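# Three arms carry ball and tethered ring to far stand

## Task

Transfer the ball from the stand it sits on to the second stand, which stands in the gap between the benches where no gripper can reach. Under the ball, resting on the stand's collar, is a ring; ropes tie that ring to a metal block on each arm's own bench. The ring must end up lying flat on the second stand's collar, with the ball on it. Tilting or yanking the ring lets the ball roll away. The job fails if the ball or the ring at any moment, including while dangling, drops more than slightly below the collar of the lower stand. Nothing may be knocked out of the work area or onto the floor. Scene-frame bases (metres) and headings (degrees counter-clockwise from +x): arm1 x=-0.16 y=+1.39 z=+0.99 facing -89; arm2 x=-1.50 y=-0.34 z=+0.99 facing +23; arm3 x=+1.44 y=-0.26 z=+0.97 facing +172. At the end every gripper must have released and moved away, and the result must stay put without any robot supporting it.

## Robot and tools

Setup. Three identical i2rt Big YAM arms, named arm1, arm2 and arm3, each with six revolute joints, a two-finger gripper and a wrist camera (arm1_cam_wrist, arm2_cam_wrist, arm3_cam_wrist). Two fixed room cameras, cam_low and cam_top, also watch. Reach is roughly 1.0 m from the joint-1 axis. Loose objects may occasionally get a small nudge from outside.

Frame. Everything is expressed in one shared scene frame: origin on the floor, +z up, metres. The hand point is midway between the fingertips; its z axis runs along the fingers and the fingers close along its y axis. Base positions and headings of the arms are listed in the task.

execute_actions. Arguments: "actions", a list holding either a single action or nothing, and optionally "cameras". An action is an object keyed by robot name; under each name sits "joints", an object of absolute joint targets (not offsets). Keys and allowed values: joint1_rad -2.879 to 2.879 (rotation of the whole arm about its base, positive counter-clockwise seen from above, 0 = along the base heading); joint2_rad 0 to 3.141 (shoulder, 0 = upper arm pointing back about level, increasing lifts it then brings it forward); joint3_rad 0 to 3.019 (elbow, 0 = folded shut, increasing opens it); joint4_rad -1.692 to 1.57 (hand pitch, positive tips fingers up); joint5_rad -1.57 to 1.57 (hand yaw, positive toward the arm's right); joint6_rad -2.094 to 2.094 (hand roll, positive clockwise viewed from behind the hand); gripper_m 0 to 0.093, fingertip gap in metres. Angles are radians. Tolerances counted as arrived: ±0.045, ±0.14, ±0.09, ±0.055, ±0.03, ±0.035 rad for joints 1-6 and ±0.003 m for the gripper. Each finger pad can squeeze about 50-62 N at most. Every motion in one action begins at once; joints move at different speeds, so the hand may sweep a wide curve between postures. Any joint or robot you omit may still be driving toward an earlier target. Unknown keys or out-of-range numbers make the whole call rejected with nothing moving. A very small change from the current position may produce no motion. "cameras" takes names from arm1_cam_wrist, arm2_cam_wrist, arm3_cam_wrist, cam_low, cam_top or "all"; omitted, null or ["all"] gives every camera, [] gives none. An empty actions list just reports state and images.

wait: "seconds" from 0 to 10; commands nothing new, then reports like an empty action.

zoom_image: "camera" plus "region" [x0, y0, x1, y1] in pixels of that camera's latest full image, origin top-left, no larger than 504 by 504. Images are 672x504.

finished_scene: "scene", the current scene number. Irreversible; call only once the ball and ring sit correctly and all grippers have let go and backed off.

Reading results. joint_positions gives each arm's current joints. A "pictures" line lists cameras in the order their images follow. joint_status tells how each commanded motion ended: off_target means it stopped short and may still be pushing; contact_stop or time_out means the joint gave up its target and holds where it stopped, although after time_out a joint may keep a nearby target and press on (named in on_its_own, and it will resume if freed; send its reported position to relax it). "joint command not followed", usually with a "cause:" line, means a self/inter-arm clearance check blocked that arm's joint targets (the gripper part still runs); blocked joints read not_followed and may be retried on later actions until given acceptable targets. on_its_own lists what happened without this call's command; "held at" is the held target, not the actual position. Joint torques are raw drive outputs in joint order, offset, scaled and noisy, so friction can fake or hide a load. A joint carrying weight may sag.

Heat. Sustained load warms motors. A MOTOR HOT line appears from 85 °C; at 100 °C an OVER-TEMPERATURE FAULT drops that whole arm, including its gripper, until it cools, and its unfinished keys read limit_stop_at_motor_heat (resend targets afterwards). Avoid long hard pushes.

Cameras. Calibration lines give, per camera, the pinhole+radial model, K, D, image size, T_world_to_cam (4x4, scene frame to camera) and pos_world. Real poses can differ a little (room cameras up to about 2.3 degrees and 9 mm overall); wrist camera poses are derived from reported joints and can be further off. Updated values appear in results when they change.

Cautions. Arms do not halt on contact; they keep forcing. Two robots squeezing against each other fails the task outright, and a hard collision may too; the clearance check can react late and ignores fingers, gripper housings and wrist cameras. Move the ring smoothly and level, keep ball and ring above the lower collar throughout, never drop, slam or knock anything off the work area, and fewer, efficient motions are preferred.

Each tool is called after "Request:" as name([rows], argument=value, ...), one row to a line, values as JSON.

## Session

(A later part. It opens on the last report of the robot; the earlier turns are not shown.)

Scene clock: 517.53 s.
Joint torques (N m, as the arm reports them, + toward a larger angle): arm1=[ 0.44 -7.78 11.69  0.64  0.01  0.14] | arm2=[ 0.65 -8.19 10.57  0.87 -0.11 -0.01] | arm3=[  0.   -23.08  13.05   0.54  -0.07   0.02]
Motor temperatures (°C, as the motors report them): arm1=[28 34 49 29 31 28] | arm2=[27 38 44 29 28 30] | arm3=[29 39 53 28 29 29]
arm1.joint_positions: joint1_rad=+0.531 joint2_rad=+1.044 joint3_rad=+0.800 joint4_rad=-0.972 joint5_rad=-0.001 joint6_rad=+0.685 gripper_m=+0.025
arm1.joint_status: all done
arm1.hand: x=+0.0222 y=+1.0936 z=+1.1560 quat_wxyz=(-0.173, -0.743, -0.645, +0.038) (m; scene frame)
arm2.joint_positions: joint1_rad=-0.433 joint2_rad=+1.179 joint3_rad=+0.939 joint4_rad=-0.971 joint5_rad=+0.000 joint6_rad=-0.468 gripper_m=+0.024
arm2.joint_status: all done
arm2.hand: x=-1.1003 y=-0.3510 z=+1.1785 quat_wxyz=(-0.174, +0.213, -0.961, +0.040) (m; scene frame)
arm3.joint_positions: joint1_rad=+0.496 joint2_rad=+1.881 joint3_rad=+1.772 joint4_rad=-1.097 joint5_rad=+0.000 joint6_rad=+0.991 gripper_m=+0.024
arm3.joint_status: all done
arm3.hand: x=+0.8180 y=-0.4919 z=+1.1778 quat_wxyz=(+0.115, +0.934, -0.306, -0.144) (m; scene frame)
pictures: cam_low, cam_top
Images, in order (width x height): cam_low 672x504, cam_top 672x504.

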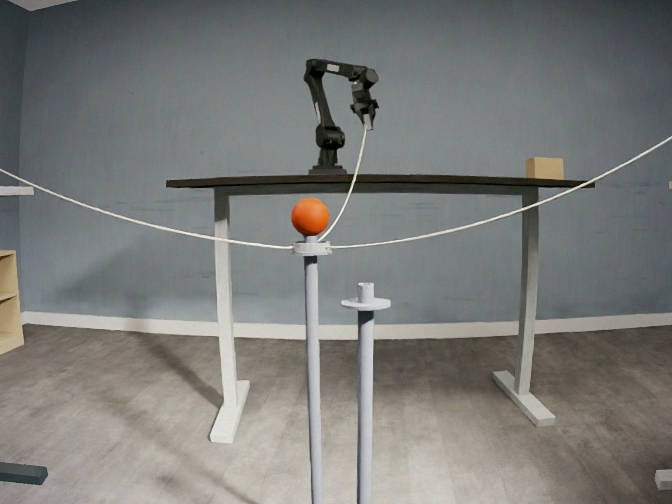

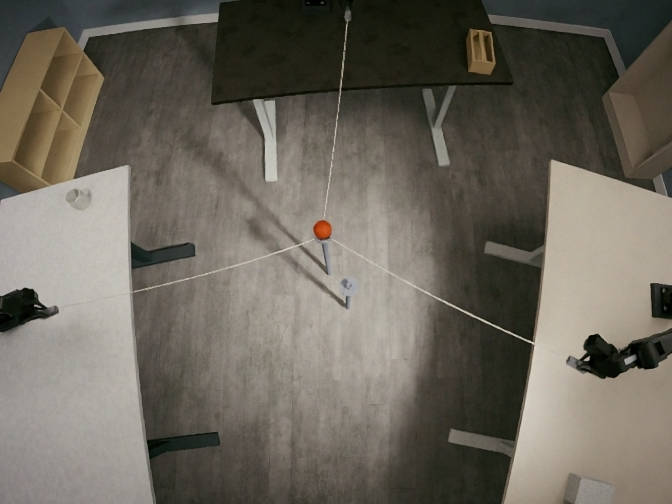

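Request:
execute_actions(actions=[], cameras=["cam_low","cam_top"])

Request:
zoom_image(camera="cam_low", region=[0, 100, 336, 352])

Request:
zoom_image(camera="cam_low", region=[336, 100, 672, 352])

Request:
zoom_image(camera="cam_low", region=[270, 110, 410, 280])

Scene clock: 523.47 s.
Joint torques (N m, as the arm reports them, + toward a larger angle): arm1=[ 0.48 -7.76 11.65  0.65  0.02  0.14] | arm2=[ 0.74 -8.57 10.46  0.78 -0.11 -0.01] | arm3=[  0.12 -22.96  13.01   0.67  -0.04   0.03]
Motor temperatures (°C, as the motors report them): arm1=[28 34 49 29 31 28] | arm2=[27 38 44 29 28 30] | arm3=[29 39 53 28 29 29]
arm1.joint_positions: joint1_rad=+0.531 joint2_rad=+1.044 joint3_rad=+0.800 joint4_rad=-0.972 joint5_rad=-0.001 joint6_rad=+0.685 gripper_m=+0.025
arm1.joint_status: all done
arm1.hand: x=+0.0222 y=+1.0936 z=+1.1560 quat_wxyz=(-0.173, -0.743, -0.645, +0.038) (m; scene frame)
arm2.joint_positions: joint1_rad=-0.433 joint2_rad=+1.179 joint3_rad=+0.939 joint4_rad=-0.971 joint5_rad=+0.000 joint6_rad=-0.468 gripper_m=+0.024
arm2.joint_status: all done
arm2.hand: x=-1.1003 y=-0.3510 z=+1.1785 quat_wxyz=(-0.174, +0.213, -0.961, +0.040) (m; scene frame)
arm3.joint_positions: joint1_rad=+0.496 joint2_rad=+1.881 joint3_rad=+1.772 joint4_rad=-1.097 joint5_rad=+0.000 joint6_rad=+0.992 gripper_m=+0.024
arm3.joint_status: all done
arm3.hand: x=+0.8180 y=-0.4919 z=+1.1778 quat_wxyz=(+0.115, +0.934, -0.306, -0.144) (m; scene frame)
pictures: cam_low, cam_top
Images, in order (width x height): cam_low 672x504, cam_top 672x504.

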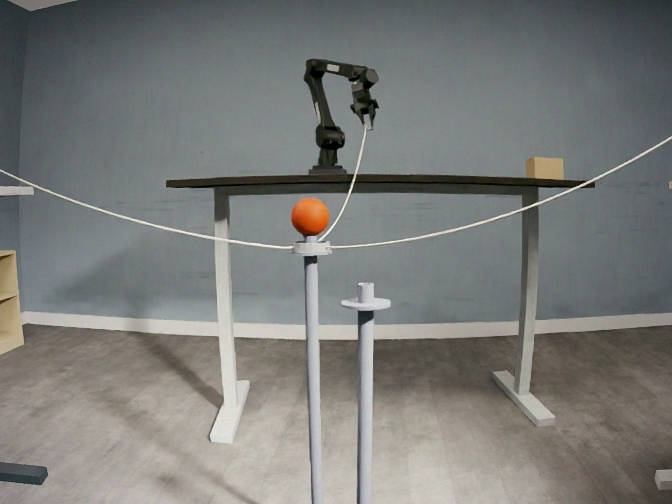

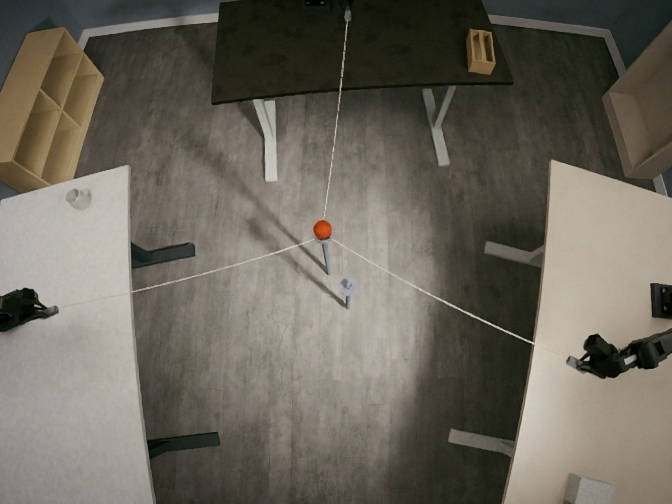

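Region (0, 100, 336, 352) of cam_low's 672x504 image, scaled by 1.500, with more detail than that image has; it fills the top 378 rows of this view, and the rest is white.

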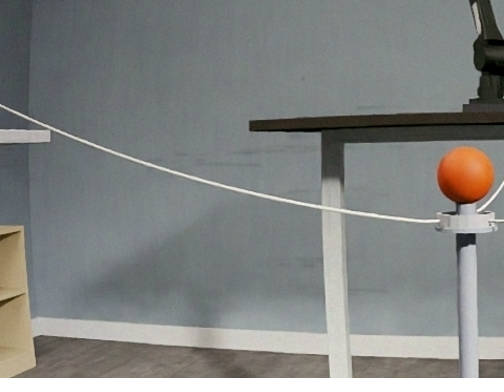

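Region (336, 100, 672, 352) of cam_low's 672x504 image, scaled by 1.500, with more detail than that image has; it fills the top 378 rows of this view, and the rest is white.

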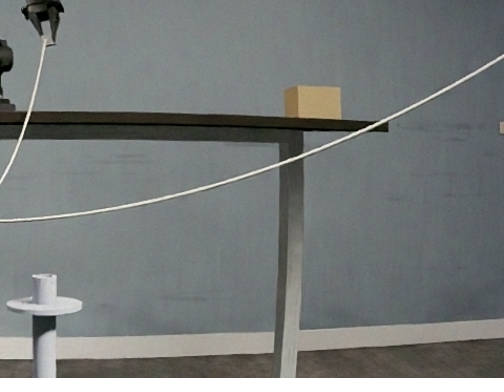

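Region (270, 110, 410, 280) of cam_low's 672x504 image, scaled by 2.965, with more detail than that image has; it fills the left 415 columns of this view, and the rest is white.

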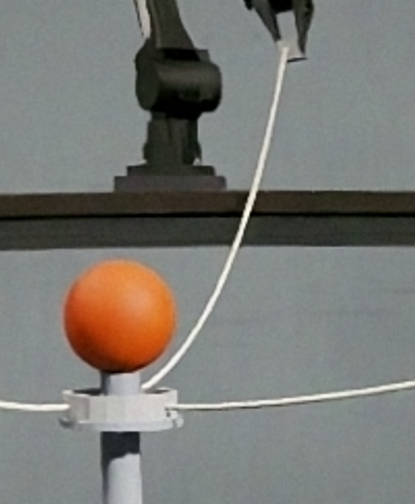

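Request:
execute_actions([
  {"arm1":{"joints":{"joint2_rad":0.968,"joint4_rad":-1.013}},"arm2":{"joints":{"joint2_rad":1.141,"joint4_rad":-0.995}},"arm3":{"joints":{"joint2_rad":1.828,"joint4_rad":-1.128}}},
], cameras=["cam_low","cam_top"])

Request:
zoom_image(camera="cam_low", region=[250, 170, 380, 280])

Scene clock: 593.63 s.
Joint torques (N m, as the arm reports them, + toward a larger angle): arm1=[ 0.44 -7.12 11.9   0.71  0.01  0.14] | arm2=[ 0.69 -9.05 10.6   0.58 -0.13 -0.02] | arm3=[ -0.05 -25.89  13.     0.55  -0.05   0.08]
Motor temperatures (°C, as the motors report them): arm1=[28 34 49 29 31 28] | arm2=[27 37 44 29 28 30] | arm3=[29 39 56 28 29 29]
arm1.joint_positions: joint1_rad=+0.531 joint2_rad=+0.980 joint3_rad=+0.799 joint4_rad=-1.004 joint5_rad=-0.001 joint6_rad=+0.685 gripper_m=+0.025
arm1.joint_status: all done
arm1.hand: x=+0.0168 y=+1.1031 z=+1.1732 quat_wxyz=(-0.187, -0.741, -0.643, +0.040) (m; scene frame)
arm2.joint_positions: joint1_rad=-0.433 joint2_rad=+1.148 joint3_rad=+0.939 joint4_rad=-0.987 joint5_rad=+0.000 joint6_rad=-0.468 gripper_m=+0.024
arm2.joint_status: all done
arm2.hand: x=-1.1059 y=-0.3509 z=+1.1886 quat_wxyz=(-0.181, +0.212, -0.959, +0.041) (m; scene frame)
arm3.joint_positions: joint1_rad=+0.496 joint2_rad=+1.877 joint3_rad=+1.772 joint4_rad=-1.113 joint5_rad=+0.000 joint6_rad=+0.992 gripper_m=+0.024
arm3.joint_status: all done
arm3.hand: x=+0.8218 y=-0.4905 z=+1.1790 quat_wxyz=(+0.111, +0.935, -0.306, -0.139) (m; scene frame)
pictures: cam_low, cam_top
Images, in order (width x height): cam_low 672x504, cam_top 672x504.

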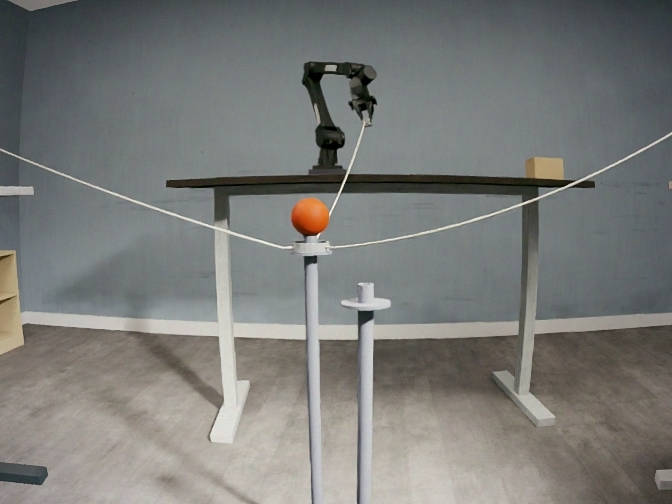

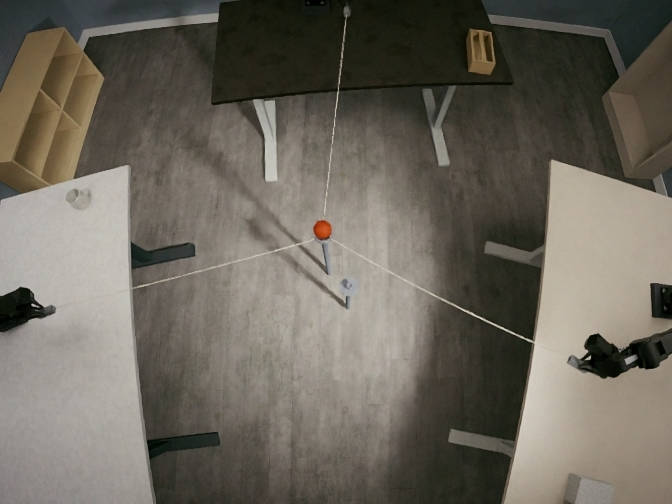

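Region (250, 170, 380, 280) of cam_low's 672x504 image, scaled by 3.877, with more detail than that image has; it fills the top 426 rows of this view, and the rest is white.

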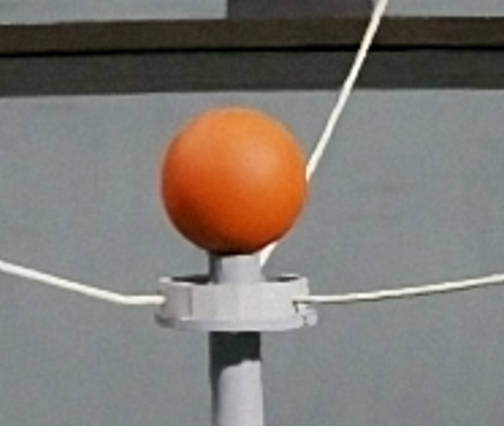

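Request:
execute_actions([
  {"arm1":{"joints":{"joint2_rad":0.942}},"arm2":{"joints":{"joint2_rad":1.114}},"arm3":{"joints":{"joint2_rad":1.78}}},
], cameras=["cam_low","cam_top"])

Request:
zoom_image(camera="cam_low", region=[250, 170, 380, 280])

Scene clock: 612.00 s.
Joint torques (N m, as the arm reports them, + toward a larger angle): arm1=[ 0.32 -7.98 12.01  0.73 -0.04  0.13] | arm2=[ 0.77 -8.96 10.86  0.53 -0.08  0.  ] | arm3=[ -0.29 -24.17  12.96   0.76  -0.21  -0.02]
Motor temperatures (°C, as the motors report them): arm1=[28 34 50 29 31 28] | arm2=[27 37 44 29 28 30] | arm3=[29 40 56 28 29 29]
arm1.joint_positions: joint1_rad=+0.531 joint2_rad=+0.965 joint3_rad=+0.799 joint4_rad=-1.004 joint5_rad=+0.001 joint6_rad=+0.686 gripper_m=+0.025
arm1.joint_status: all done
arm1.hand: x=+0.0162 y=+1.1037 z=+1.1780 quat_wxyz=(-0.195, -0.740, -0.642, +0.042) (m; scene frame)
arm2.joint_positions: joint1_rad=-0.433 joint2_rad=+1.126 joint3_rad=+0.939 joint4_rad=-0.987 joint5_rad=-0.001 joint6_rad=-0.469 gripper_m=+0.024
arm2.joint_status: all done
arm2.hand: x=-1.1074 y=-0.3508 z=+1.1971 quat_wxyz=(-0.192, +0.212, -0.957, +0.044) (m; scene frame)
arm3.joint_positions: joint1_rad=+0.495 joint2_rad=+1.816 joint3_rad=+1.775 joint4_rad=-1.113 joint5_rad=+0.003 joint6_rad=+0.992 gripper_m=+0.024
arm3.joint_status: all done
arm3.hand: x=+0.8262 y=-0.4877 z=+1.2192 quat_wxyz=(+0.129, +0.929, -0.306, -0.165) (m; scene frame)
pictures: cam_low, cam_top
Images, in order (width x height): cam_low 672x504, cam_top 672x504.

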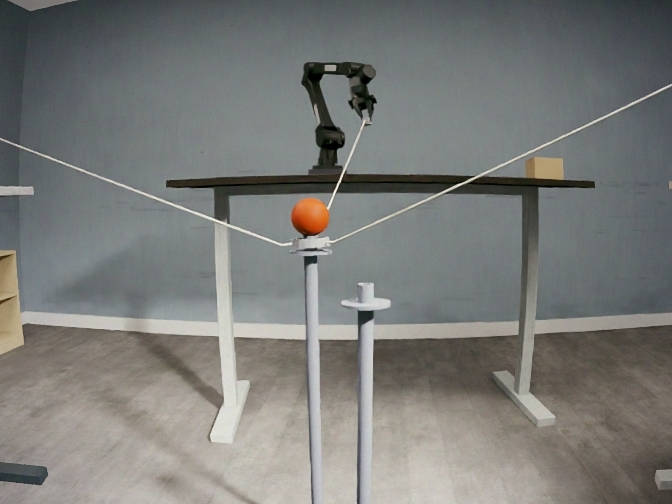

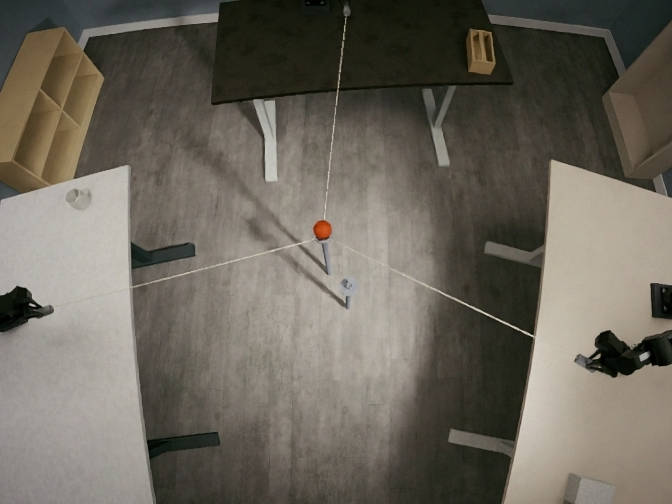

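Region (250, 170, 380, 280) of cam_low's 672x504 image, scaled by 3.877, with more detail than that image has; it fills the top 426 rows of this view, and the rest is white.

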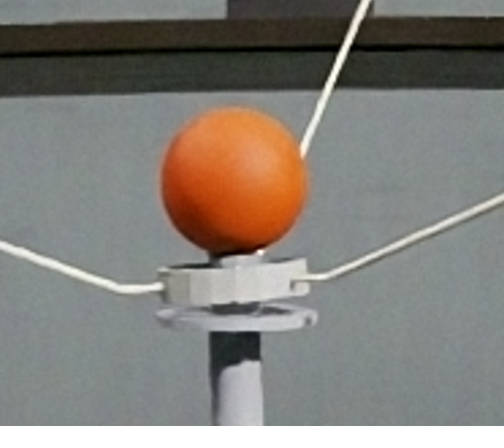

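Request:
execute_actions(actions=[], cameras=["cam_low","cam_top"])

Request:
zoom_image(camera="cam_low", region=[270, 190, 350, 270])

Request:
zoom_image(camera="cam_top", region=[295, 205, 355, 265])

Scene clock: 617.07 s.
Joint torques (N m, as the arm reports them, + toward a larger angle): arm1=[ 0.46 -7.85 12.05  0.71 -0.04  0.13] | arm2=[ 0.64 -9.09 10.63  0.54 -0.1   0.01] | arm3=[  0.17 -23.92  12.85   0.84  -0.15   0.06]
Motor temperatures (°C, as the motors report them): arm1=[28 34 50 29 31 28] | arm2=[27 36 44 29 28 30] | arm3=[29 40 56 28 29 29]
arm1.joint_positions: joint1_rad=+0.531 joint2_rad=+0.965 joint3_rad=+0.799 joint4_rad=-1.004 joint5_rad=+0.001 joint6_rad=+0.686 gripper_m=+0.025
arm1.joint_status: all done
arm1.hand: x=+0.0162 y=+1.1037 z=+1.1780 quat_wxyz=(-0.195, -0.740, -0.642, +0.042) (m; scene frame)
arm2.joint_positions: joint1_rad=-0.433 joint2_rad=+1.126 joint3_rad=+0.939 joint4_rad=-0.987 joint5_rad=-0.001 joint6_rad=-0.469 gripper_m=+0.024
arm2.joint_status: all done
arm2.hand: x=-1.1074 y=-0.3508 z=+1.1971 quat_wxyz=(-0.192, +0.212, -0.957, +0.044) (m; scene frame)
arm3.joint_positions: joint1_rad=+0.495 joint2_rad=+1.816 joint3_rad=+1.775 joint4_rad=-1.113 joint5_rad=+0.003 joint6_rad=+0.992 gripper_m=+0.024
arm3.joint_status: all done
arm3.hand: x=+0.8262 y=-0.4877 z=+1.2192 quat_wxyz=(+0.129, +0.929, -0.306, -0.165) (m; scene frame)
pictures: cam_low, cam_top
Images, in order (width x height): cam_low 672x504, cam_top 672x504.

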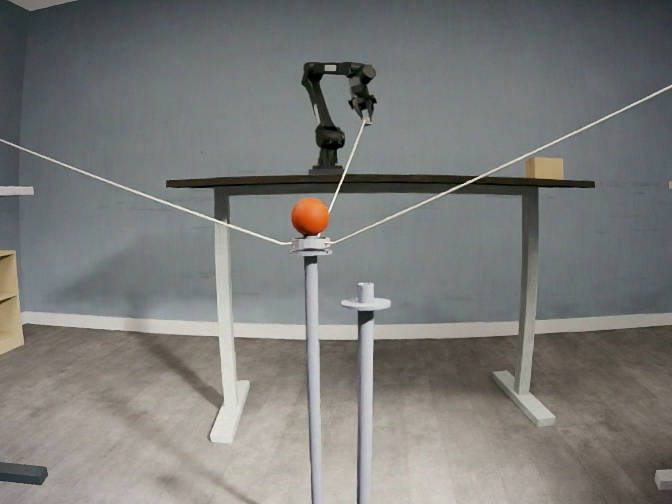

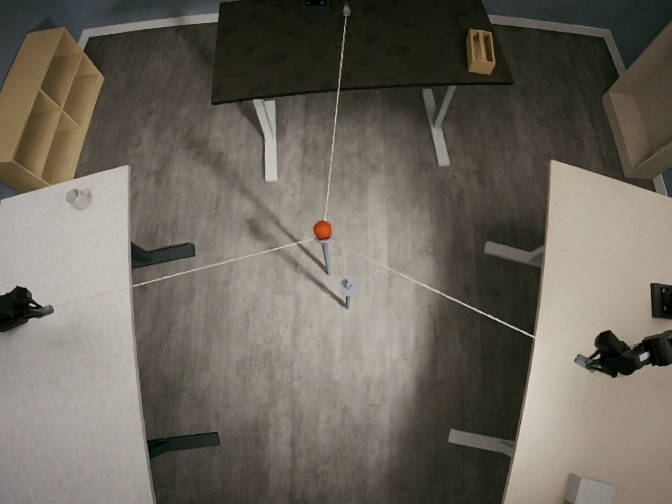

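Region (270, 190, 350, 270) of cam_low's 672x504 image, scaled by 6.300, with more detail than that image has.

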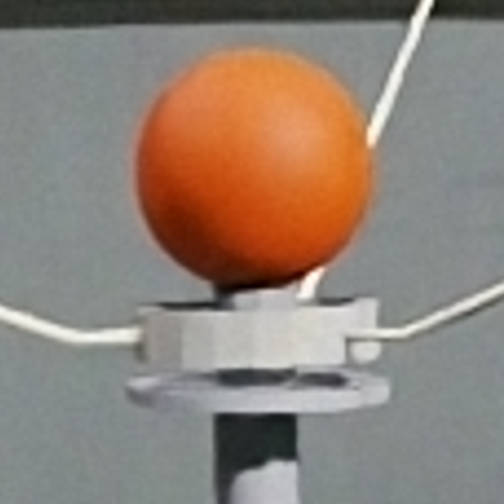

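Region (295, 205, 355, 265) of cam_top's 672x504 image, scaled by 8.400, with more detail than that image has.

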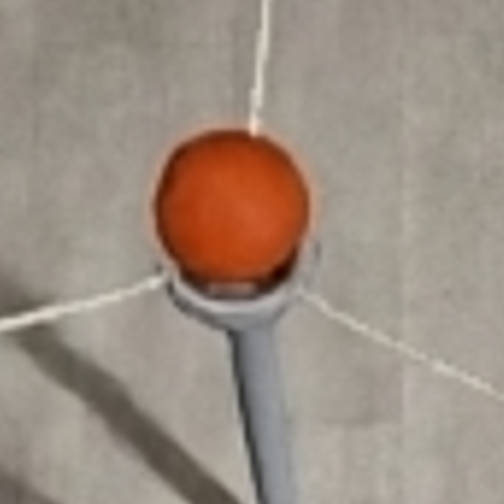

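Request:
execute_actions([
  {"arm1":{"joints":{"joint2_rad":0.909}},"arm2":{"joints":{"joint2_rad":1.084}},"arm3":{"joints":{"joint1_rad":0.518}}},
], cameras=["cam_low","cam_top"])

Request:
zoom_image(camera="cam_low", region=[270, 190, 350, 270])

Scene clock: 680.87 s.
Joint torques (N m, as the arm reports them, + toward a larger angle): arm1=[ 0.55 -7.14 12.19  0.8  -0.05  0.13] | arm2=[ 0.52 -8.74 10.85  0.65 -0.07  0.02] | arm3=[  1.85 -23.52  12.9    0.73  -0.19   0.03]
Motor temperatures (°C, as the motors report them): arm1=[28 33 50 29 31 28] | arm2=[27 36 44 29 28 30] | arm3=[29 40 58 28 29 29]
arm1.joint_positions: joint1_rad=+0.531 joint2_rad=+0.928 joint3_rad=+0.799 joint4_rad=-1.004 joint5_rad=+0.001 joint6_rad=+0.686 gripper_m=+0.025
arm1.joint_status: all done
arm1.hand: x=+0.0151 y=+1.1059 z=+1.1892 quat_wxyz=(-0.212, -0.738, -0.640, +0.045) (m; scene frame)
arm2.joint_positions: joint1_rad=-0.433 joint2_rad=+1.095 joint3_rad=+0.939 joint4_rad=-0.987 joint5_rad=-0.001 joint6_rad=-0.469 gripper_m=+0.024
arm2.joint_status: all done
arm2.hand: x=-1.1099 y=-0.3508 z=+1.2084 quat_wxyz=(-0.207, +0.211, -0.954, +0.048) (m; scene frame)
arm3.joint_positions: joint1_rad=+0.495 joint2_rad=+1.816 joint3_rad=+1.775 joint4_rad=-1.113 joint5_rad=+0.003 joint6_rad=+0.992 gripper_m=+0.024
arm3.joint_status: all done
arm3.hand: x=+0.8262 y=-0.4877 z=+1.2192 quat_wxyz=(+0.129, +0.929, -0.306, -0.165) (m; scene frame)
pictures: cam_low, cam_top
Images, in order (width x height): cam_low 672x504, cam_top 672x504.

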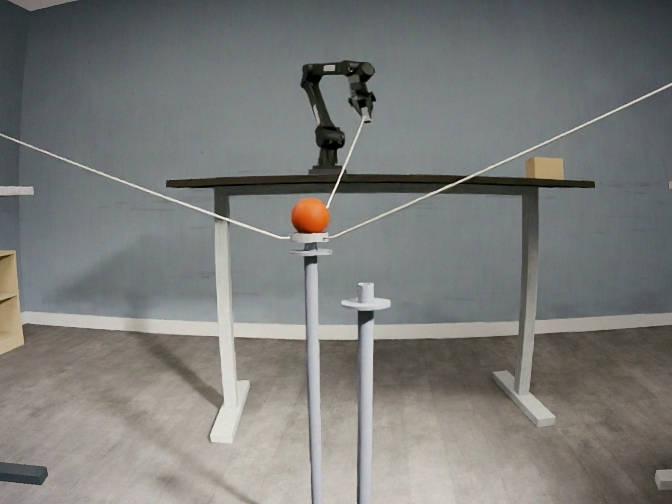

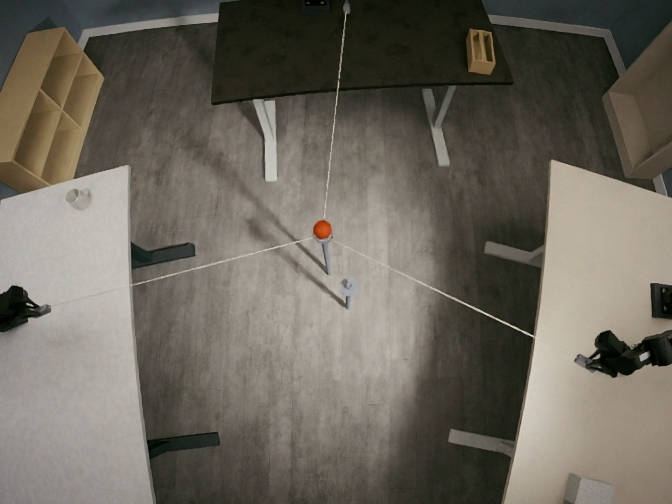

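Region (270, 190, 350, 270) of cam_low's 672x504 image, scaled by 6.300, with more detail than that image has.

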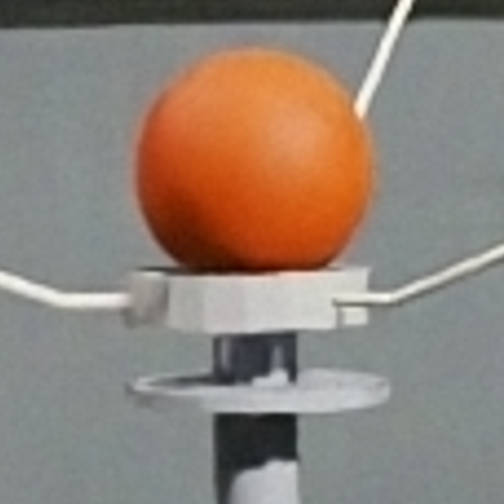

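Request:
execute_actions([
  {"arm1":{"joints":{"joint2_rad":0.886}},"arm2":{"joints":{"joint2_rad":1.065}},"arm3":{"joints":{"joint1_rad":0.535}}},
], cameras=["cam_low","cam_top"])

Request:
zoom_image(camera="cam_low", region=[270, 190, 350, 270])

Scene clock: 700.43 s.
Joint torques (N m, as the arm reports them, + toward a larger angle): arm1=[ 0.42 -7.48 12.23  0.78 -0.07  0.13] | arm2=[ 0.44 -8.71 10.82  0.67 -0.04  0.01] | arm3=[  1.25 -24.1   13.16   0.78  -0.25   0.  ]
Motor temperatures (°C, as the motors report them): arm1=[28 33 50 29 31 28] | arm2=[27 36 44 29 28 30] | arm3=[29 40 58 28 29 29]
arm1.joint_positions: joint1_rad=+0.531 joint2_rad=+0.909 joint3_rad=+0.799 joint4_rad=-1.004 joint5_rad=+0.002 joint6_rad=+0.686 gripper_m=+0.025
arm1.joint_status: all done
arm1.hand: x=+0.0142 y=+1.1071 z=+1.1953 quat_wxyz=(-0.221, -0.736, -0.638, +0.047) (m; scene frame)
arm2.joint_positions: joint1_rad=-0.433 joint2_rad=+1.081 joint3_rad=+0.939 joint4_rad=-0.987 joint5_rad=-0.001 joint6_rad=-0.469 gripper_m=+0.024
arm2.joint_status: all done
arm2.hand: x=-1.1111 y=-0.3508 z=+1.2136 quat_wxyz=(-0.214, +0.211, -0.953, +0.049) (m; scene frame)
arm3.joint_positions: joint1_rad=+0.514 joint2_rad=+1.816 joint3_rad=+1.775 joint4_rad=-1.113 joint5_rad=+0.005 joint6_rad=+0.993 gripper_m=+0.024
arm3.joint_status: all done
arm3.hand: x=+0.8304 y=-0.4989 z=+1.2192 quat_wxyz=(+0.130, +0.932, -0.297, -0.164) (m; scene frame)
pictures: cam_low, cam_top
Images, in order (width x height): cam_low 672x504, cam_top 672x504.

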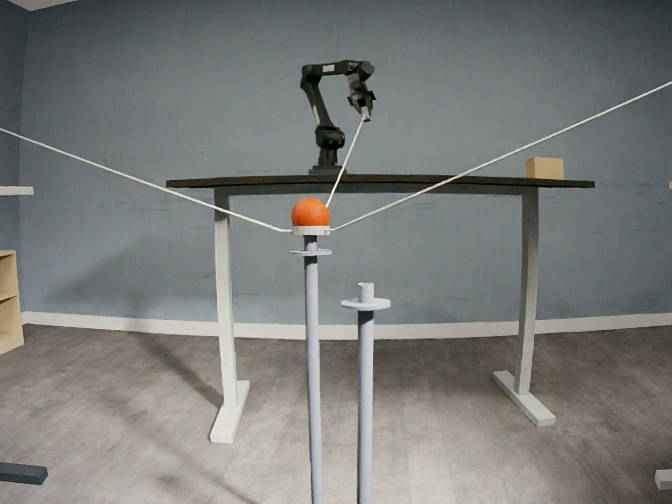

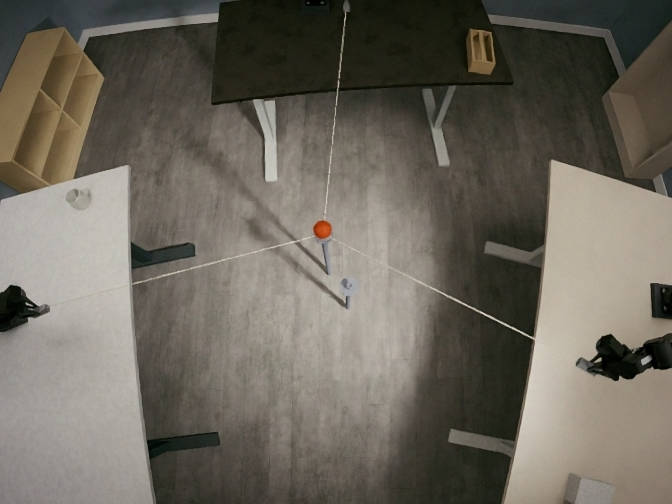

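Region (270, 190, 350, 270) of cam_low's 672x504 image, scaled by 6.300, with more detail than that image has.

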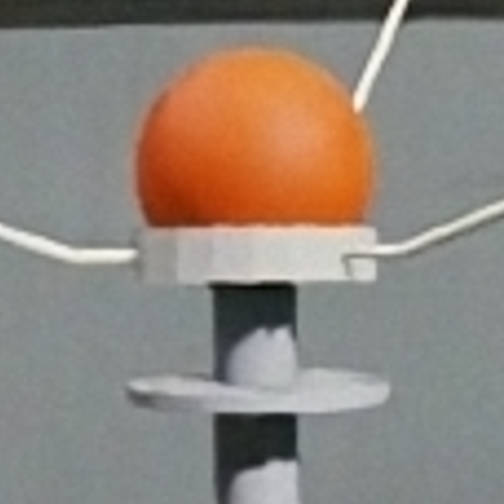

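Request:
execute_actions([
  {"arm1":{"joints":{"joint2_rad":0.837}},"arm2":{"joints":{"joint2_rad":1.026}},"arm3":{"joints":{"joint2_rad":1.746}}},
], cameras=["cam_low","cam_top"])

Request:
zoom_image(camera="cam_low", region=[265, 175, 355, 265])

Scene clock: 728.27 s.
Joint torques (N m, as the arm reports them, + toward a larger angle): arm1=[ 0.44 -6.58 12.38  0.89 -0.16  0.11] | arm2=[ 0.44 -7.91 10.96  0.66  0.03  0.04] | arm3=[  2.01 -25.15  13.     0.76  -0.38   0.  ]
Motor temperatures (°C, as the motors report them): arm1=[28 33 50 29 31 28] | arm2=[27 36 44 29 28 30] | arm3=[29 40 59 28 29 29]
arm1.joint_positions: joint1_rad=+0.531 joint2_rad=+0.857 joint3_rad=+0.799 joint4_rad=-1.004 joint5_rad=+0.005 joint6_rad=+0.687 gripper_m=+0.025
arm1.joint_status: all done
arm1.hand: x=+0.0118 y=+1.1108 z=+1.2112 quat_wxyz=(-0.246, -0.732, -0.634, +0.053) (m; scene frame)
arm2.joint_positions: joint1_rad=-0.432 joint2_rad=+1.040 joint3_rad=+0.939 joint4_rad=-0.987 joint5_rad=-0.003 joint6_rad=-0.470 gripper_m=+0.024
arm2.joint_status: all done
arm2.hand: x=-1.1150 y=-0.3500 z=+1.2283 quat_wxyz=(-0.233, +0.211, -0.948, +0.053) (m; scene frame)
arm3.joint_positions: joint1_rad=+0.514 joint2_rad=+1.803 joint3_rad=+1.775 joint4_rad=-1.113 joint5_rad=+0.009 joint6_rad=+0.994 gripper_m=+0.024
arm3.joint_status: all done
arm3.hand: x=+0.8316 y=-0.4977 z=+1.2274 quat_wxyz=(+0.132, +0.930, -0.298, -0.170) (m; scene frame)
pictures: cam_low, cam_top
Images, in order (width x height): cam_low 672x504, cam_top 672x504.

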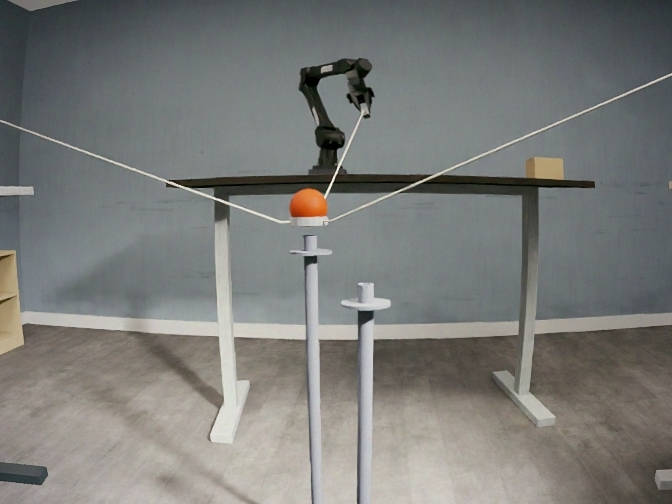

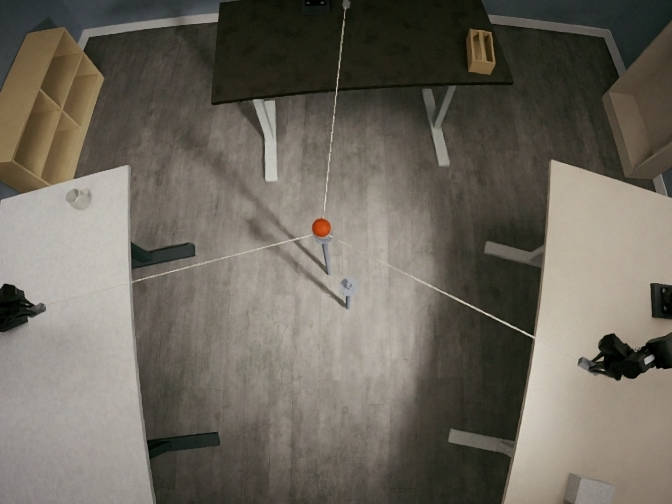

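Region (265, 175, 355, 265) of cam_low's 672x504 image, scaled by 5.600, with more detail than that image has.

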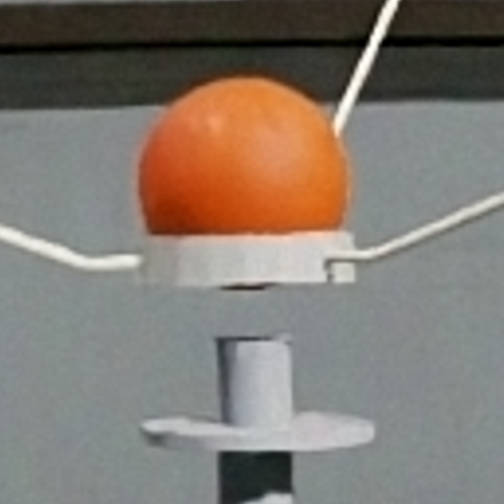

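Request:
execute_actions([
  {"arm1":{"joints":{"joint2_rad":0.993,"joint3_rad":0.971}},"arm2":{"joints":{"joint1_rad":-0.515,"joint2_rad":1.102,"joint3_rad":1.049,"joint6_rad":-0.562}},"arm3":{"joints":{"joint1_rad":0.586,"joint2_rad":1.73,"joint6_rad":1.06}}},
], cameras=["cam_low","cam_top"])

Request:
zoom_image(camera="cam_low", region=[265, 170, 365, 270])

Scene clock: 794.20 s.
Joint torques (N m, as the arm reports them, + toward a larger angle): arm1=[ 0.39 -8.44 16.26  0.88 -0.17  0.11] | arm2=[ -0.09 -10.26  14.59   0.51   0.09   0.02] | arm3=[  1.54 -24.92  12.97   0.74  -0.43   0.08]
Motor temperatures (°C, as the motors report them): arm1=[28 33 51 29 31 28] | arm2=[27 35 45 29 28 30] | arm3=[29 41 60 28 30 29]
arm1.joint_positions: joint1_rad=+0.531 joint2_rad=+1.012 joint3_rad=+0.906 joint4_rad=-1.006 joint5_rad=+0.005 joint6_rad=+0.688 gripper_m=+0.025
arm1.joint_status: all done
arm1.hand: x=+0.0330 y=+1.0755 z=+1.2136 quat_wxyz=(-0.222, -0.736, -0.637, +0.049) (m; scene frame)
arm2.joint_positions: joint1_rad=-0.510 joint2_rad=+1.119 joint3_rad=+0.988 joint4_rad=-0.987 joint5_rad=-0.004 joint6_rad=-0.551 gripper_m=+0.024
arm2.joint_status: all done
arm2.hand: x=-1.0963 y=-0.3815 z=+1.2226 quat_wxyz=(-0.214, +0.214, -0.951, +0.066) (m; scene frame)
arm3.joint_positions: joint1_rad=+0.562 joint2_rad=+1.787 joint3_rad=+1.775 joint4_rad=-1.113 joint5_rad=+0.010 joint6_rad=+1.053 gripper_m=+0.024
arm3.joint_status: all done
arm3.hand: x=+0.8459 y=-0.5264 z=+1.2378 quat_wxyz=(+0.146, +0.927, -0.302, -0.169) (m; scene frame)
pictures: cam_low, cam_top
Images, in order (width x height): cam_low 672x504, cam_top 672x504.

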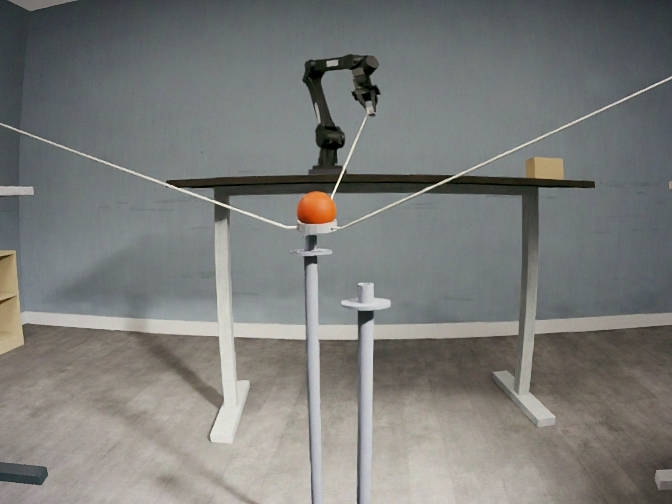

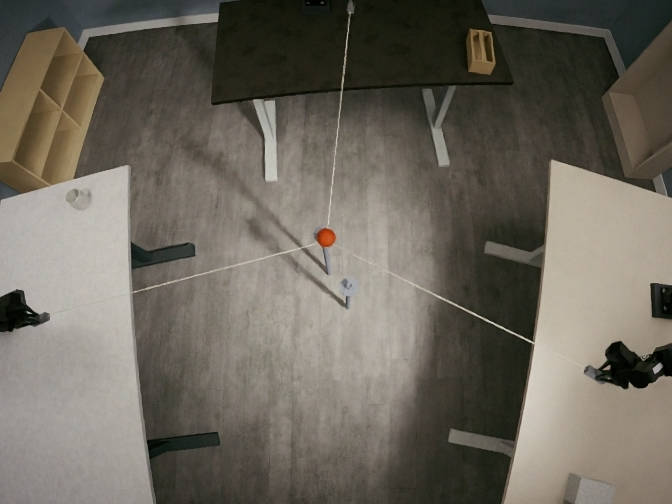

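Region (265, 170, 365, 270) of cam_low's 672x504 image, scaled by 5.040, with more detail than that image has.

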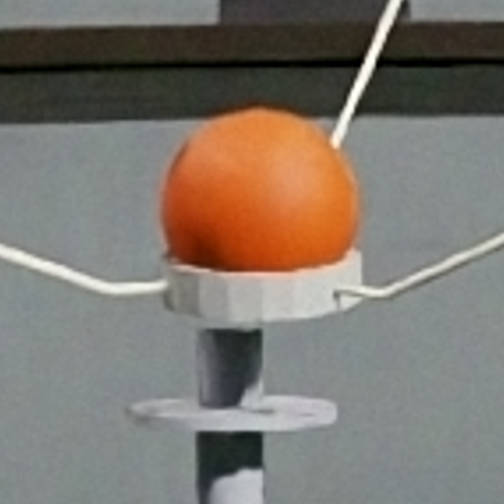

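Request:
execute_actions(actions=[], cameras=["cam_low","cam_top"])

Request:
zoom_image(camera="cam_low", region=[265, 170, 365, 270])

Request:
zoom_image(camera="cam_top", region=[290, 215, 380, 305])

Scene clock: 800.37 s.
Joint torques (N m, as the arm reports them, + toward a larger angle): arm1=[ 0.39 -8.46 16.34  0.83 -0.17  0.11] | arm2=[-0.08 -9.43 14.58  0.63  0.12  0.01] | arm3=[  1.02 -24.94  13.02   0.74  -0.46   0.01]
Motor temperatures (°C, as the motors report them): arm1=[28 33 52 29 31 28] | arm2=[27 35 46 29 28 30] | arm3=[29 41 60 28 30 29]
arm1.joint_positions: joint1_rad=+0.531 joint2_rad=+1.012 joint3_rad=+0.906 joint4_rad=-1.006 joint5_rad=+0.005 joint6_rad=+0.688 gripper_m=+0.025
arm1.joint_status: all done
arm1.hand: x=+0.0330 y=+1.0755 z=+1.2136 quat_wxyz=(-0.222, -0.736, -0.637, +0.049) (m; scene frame)
arm2.joint_positions: joint1_rad=-0.510 joint2_rad=+1.119 joint3_rad=+0.988 joint4_rad=-0.987 joint5_rad=-0.004 joint6_rad=-0.552 gripper_m=+0.024
arm2.joint_status: all done
arm2.hand: x=-1.0963 y=-0.3815 z=+1.2226 quat_wxyz=(-0.214, +0.214, -0.951, +0.066) (m; scene frame)
arm3.joint_positions: joint1_rad=+0.562 joint2_rad=+1.787 joint3_rad=+1.775 joint4_rad=-1.113 joint5_rad=+0.010 joint6_rad=+1.054 gripper_m=+0.024
arm3.joint_status: all done
arm3.hand: x=+0.8459 y=-0.5264 z=+1.2378 quat_wxyz=(+0.146, +0.927, -0.302, -0.169) (m; scene frame)
pictures: cam_low, cam_top
Images, in order (width x height): cam_low 672x504, cam_top 672x504.

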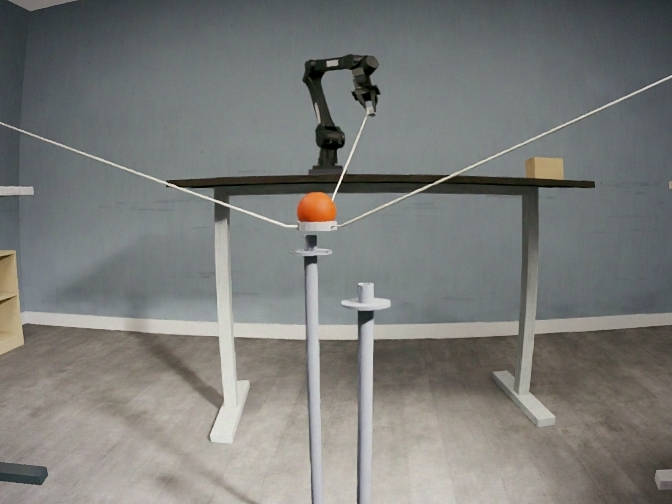

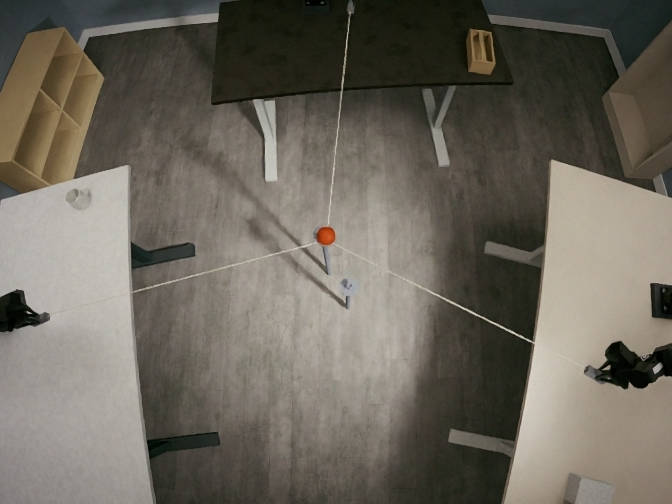

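Region (265, 170, 365, 270) of cam_low's 672x504 image, scaled by 5.040, with more detail than that image has.

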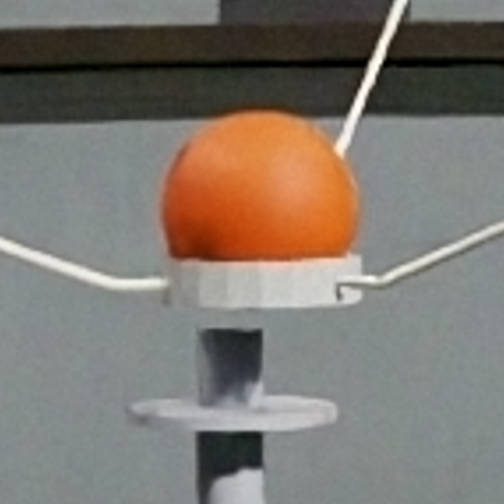

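Region (290, 215, 380, 305) of cam_top's 672x504 image, scaled by 5.600, with more detail than that image has.

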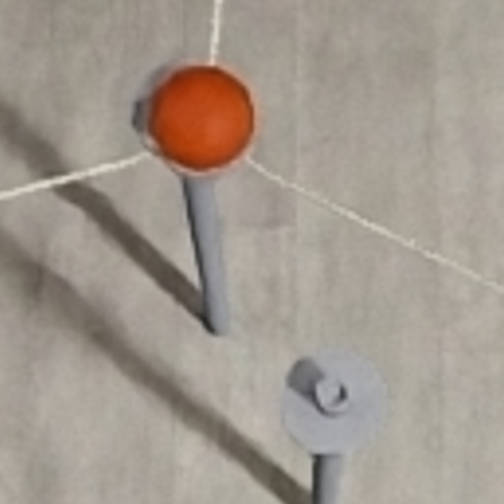

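Request:
execute_actions([
  {"arm1":{"joints":{"joint2_rad":1.108,"joint3_rad":1.071}},"arm2":{"joints":{"joint1_rad":-0.587,"joint2_rad":1.149,"joint3_rad":1.119,"joint6_rad":-0.638}},"arm3":{"joints":{"joint1_rad":0.648,"joint2_rad":1.72,"joint6_rad":1.127}}},
], cameras=["cam_low","cam_top"])

Request:
zoom_image(camera="cam_low", region=[275, 170, 375, 270])

Scene clock: 837.60 s.
Joint torques (N m, as the arm reports them, + toward a larger angle): arm1=[ 0.3  -9.72 15.77  0.91 -0.18  0.12] | arm2=[ -0.47 -10.04  14.21   0.66   0.12  -0.01] | arm3=[  1.45 -24.92  12.96   0.69  -0.41  -0.04]
Motor temperatures (°C, as the motors report them): arm1=[28 33 56 29 31 28] | arm2=[27 35 49 29 28 30] | arm3=[29 41 61 28 30 29]
arm1.joint_positions: joint1_rad=+0.531 joint2_rad=+1.123 joint3_rad=+1.012 joint4_rad=-1.006 joint5_rad=+0.005 joint6_rad=+0.688 gripper_m=+0.025
arm1.joint_status: all done
arm1.hand: x=+0.0533 y=+1.0420 z=+1.2250 quat_wxyz=(-0.220, -0.737, -0.637, +0.049) (m; scene frame)
arm2.joint_positions: joint1_rad=-0.580 joint2_rad=+1.157 joint3_rad=+1.063 joint4_rad=-0.987 joint5_rad=-0.005 joint6_rad=-0.628 gripper_m=+0.024
arm2.joint_status: all done
arm2.hand: x=-1.0767 y=-0.4140 z=+1.2443 quat_wxyz=(-0.225, +0.216, -0.946, +0.088) (m; scene frame)
arm3.joint_positions: joint1_rad=+0.630 joint2_rad=+1.778 joint3_rad=+1.775 joint4_rad=-1.113 joint5_rad=+0.011 joint6_rad=+1.121 gripper_m=+0.024
arm3.joint_status: all done
arm3.hand: x=+0.8663 y=-0.5654 z=+1.2433 quat_wxyz=(+0.160, +0.926, -0.302, -0.162) (m; scene frame)
pictures: cam_low, cam_top
Images, in order (width x height): cam_low 672x504, cam_top 672x504.

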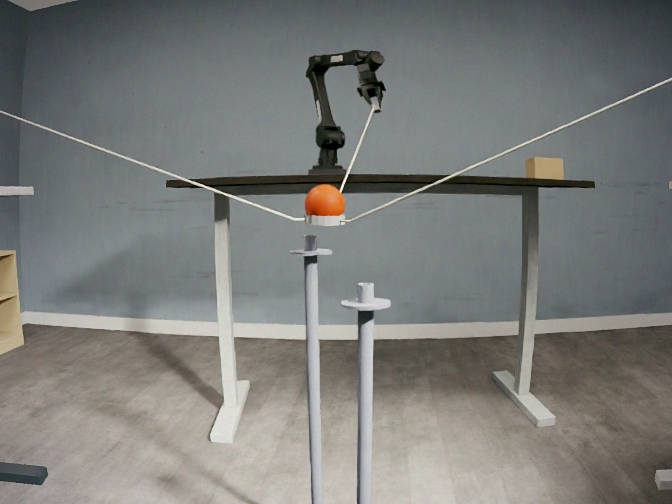

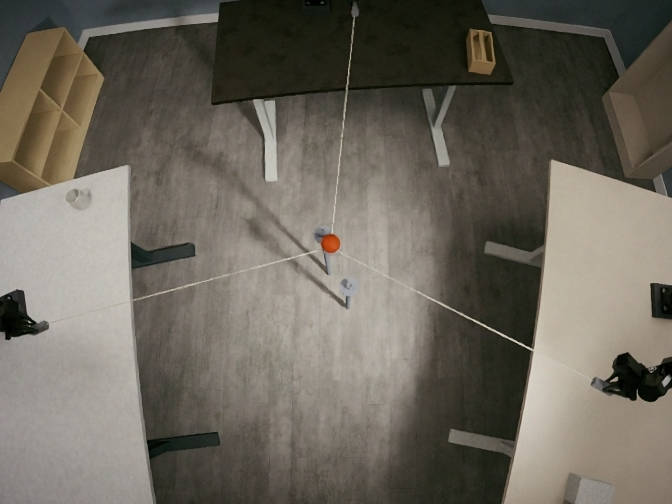

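Region (275, 170, 375, 270) of cam_low's 672x504 image, scaled by 5.040, with more detail than that image has.

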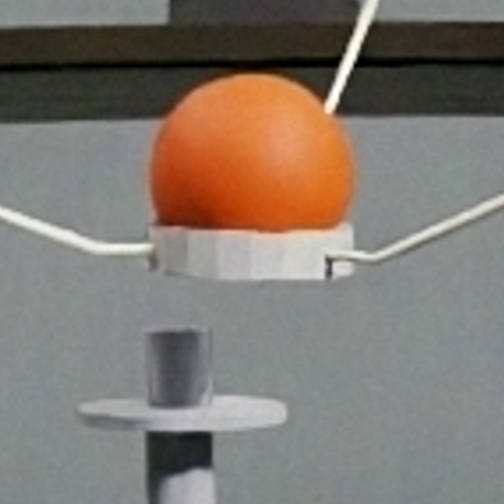

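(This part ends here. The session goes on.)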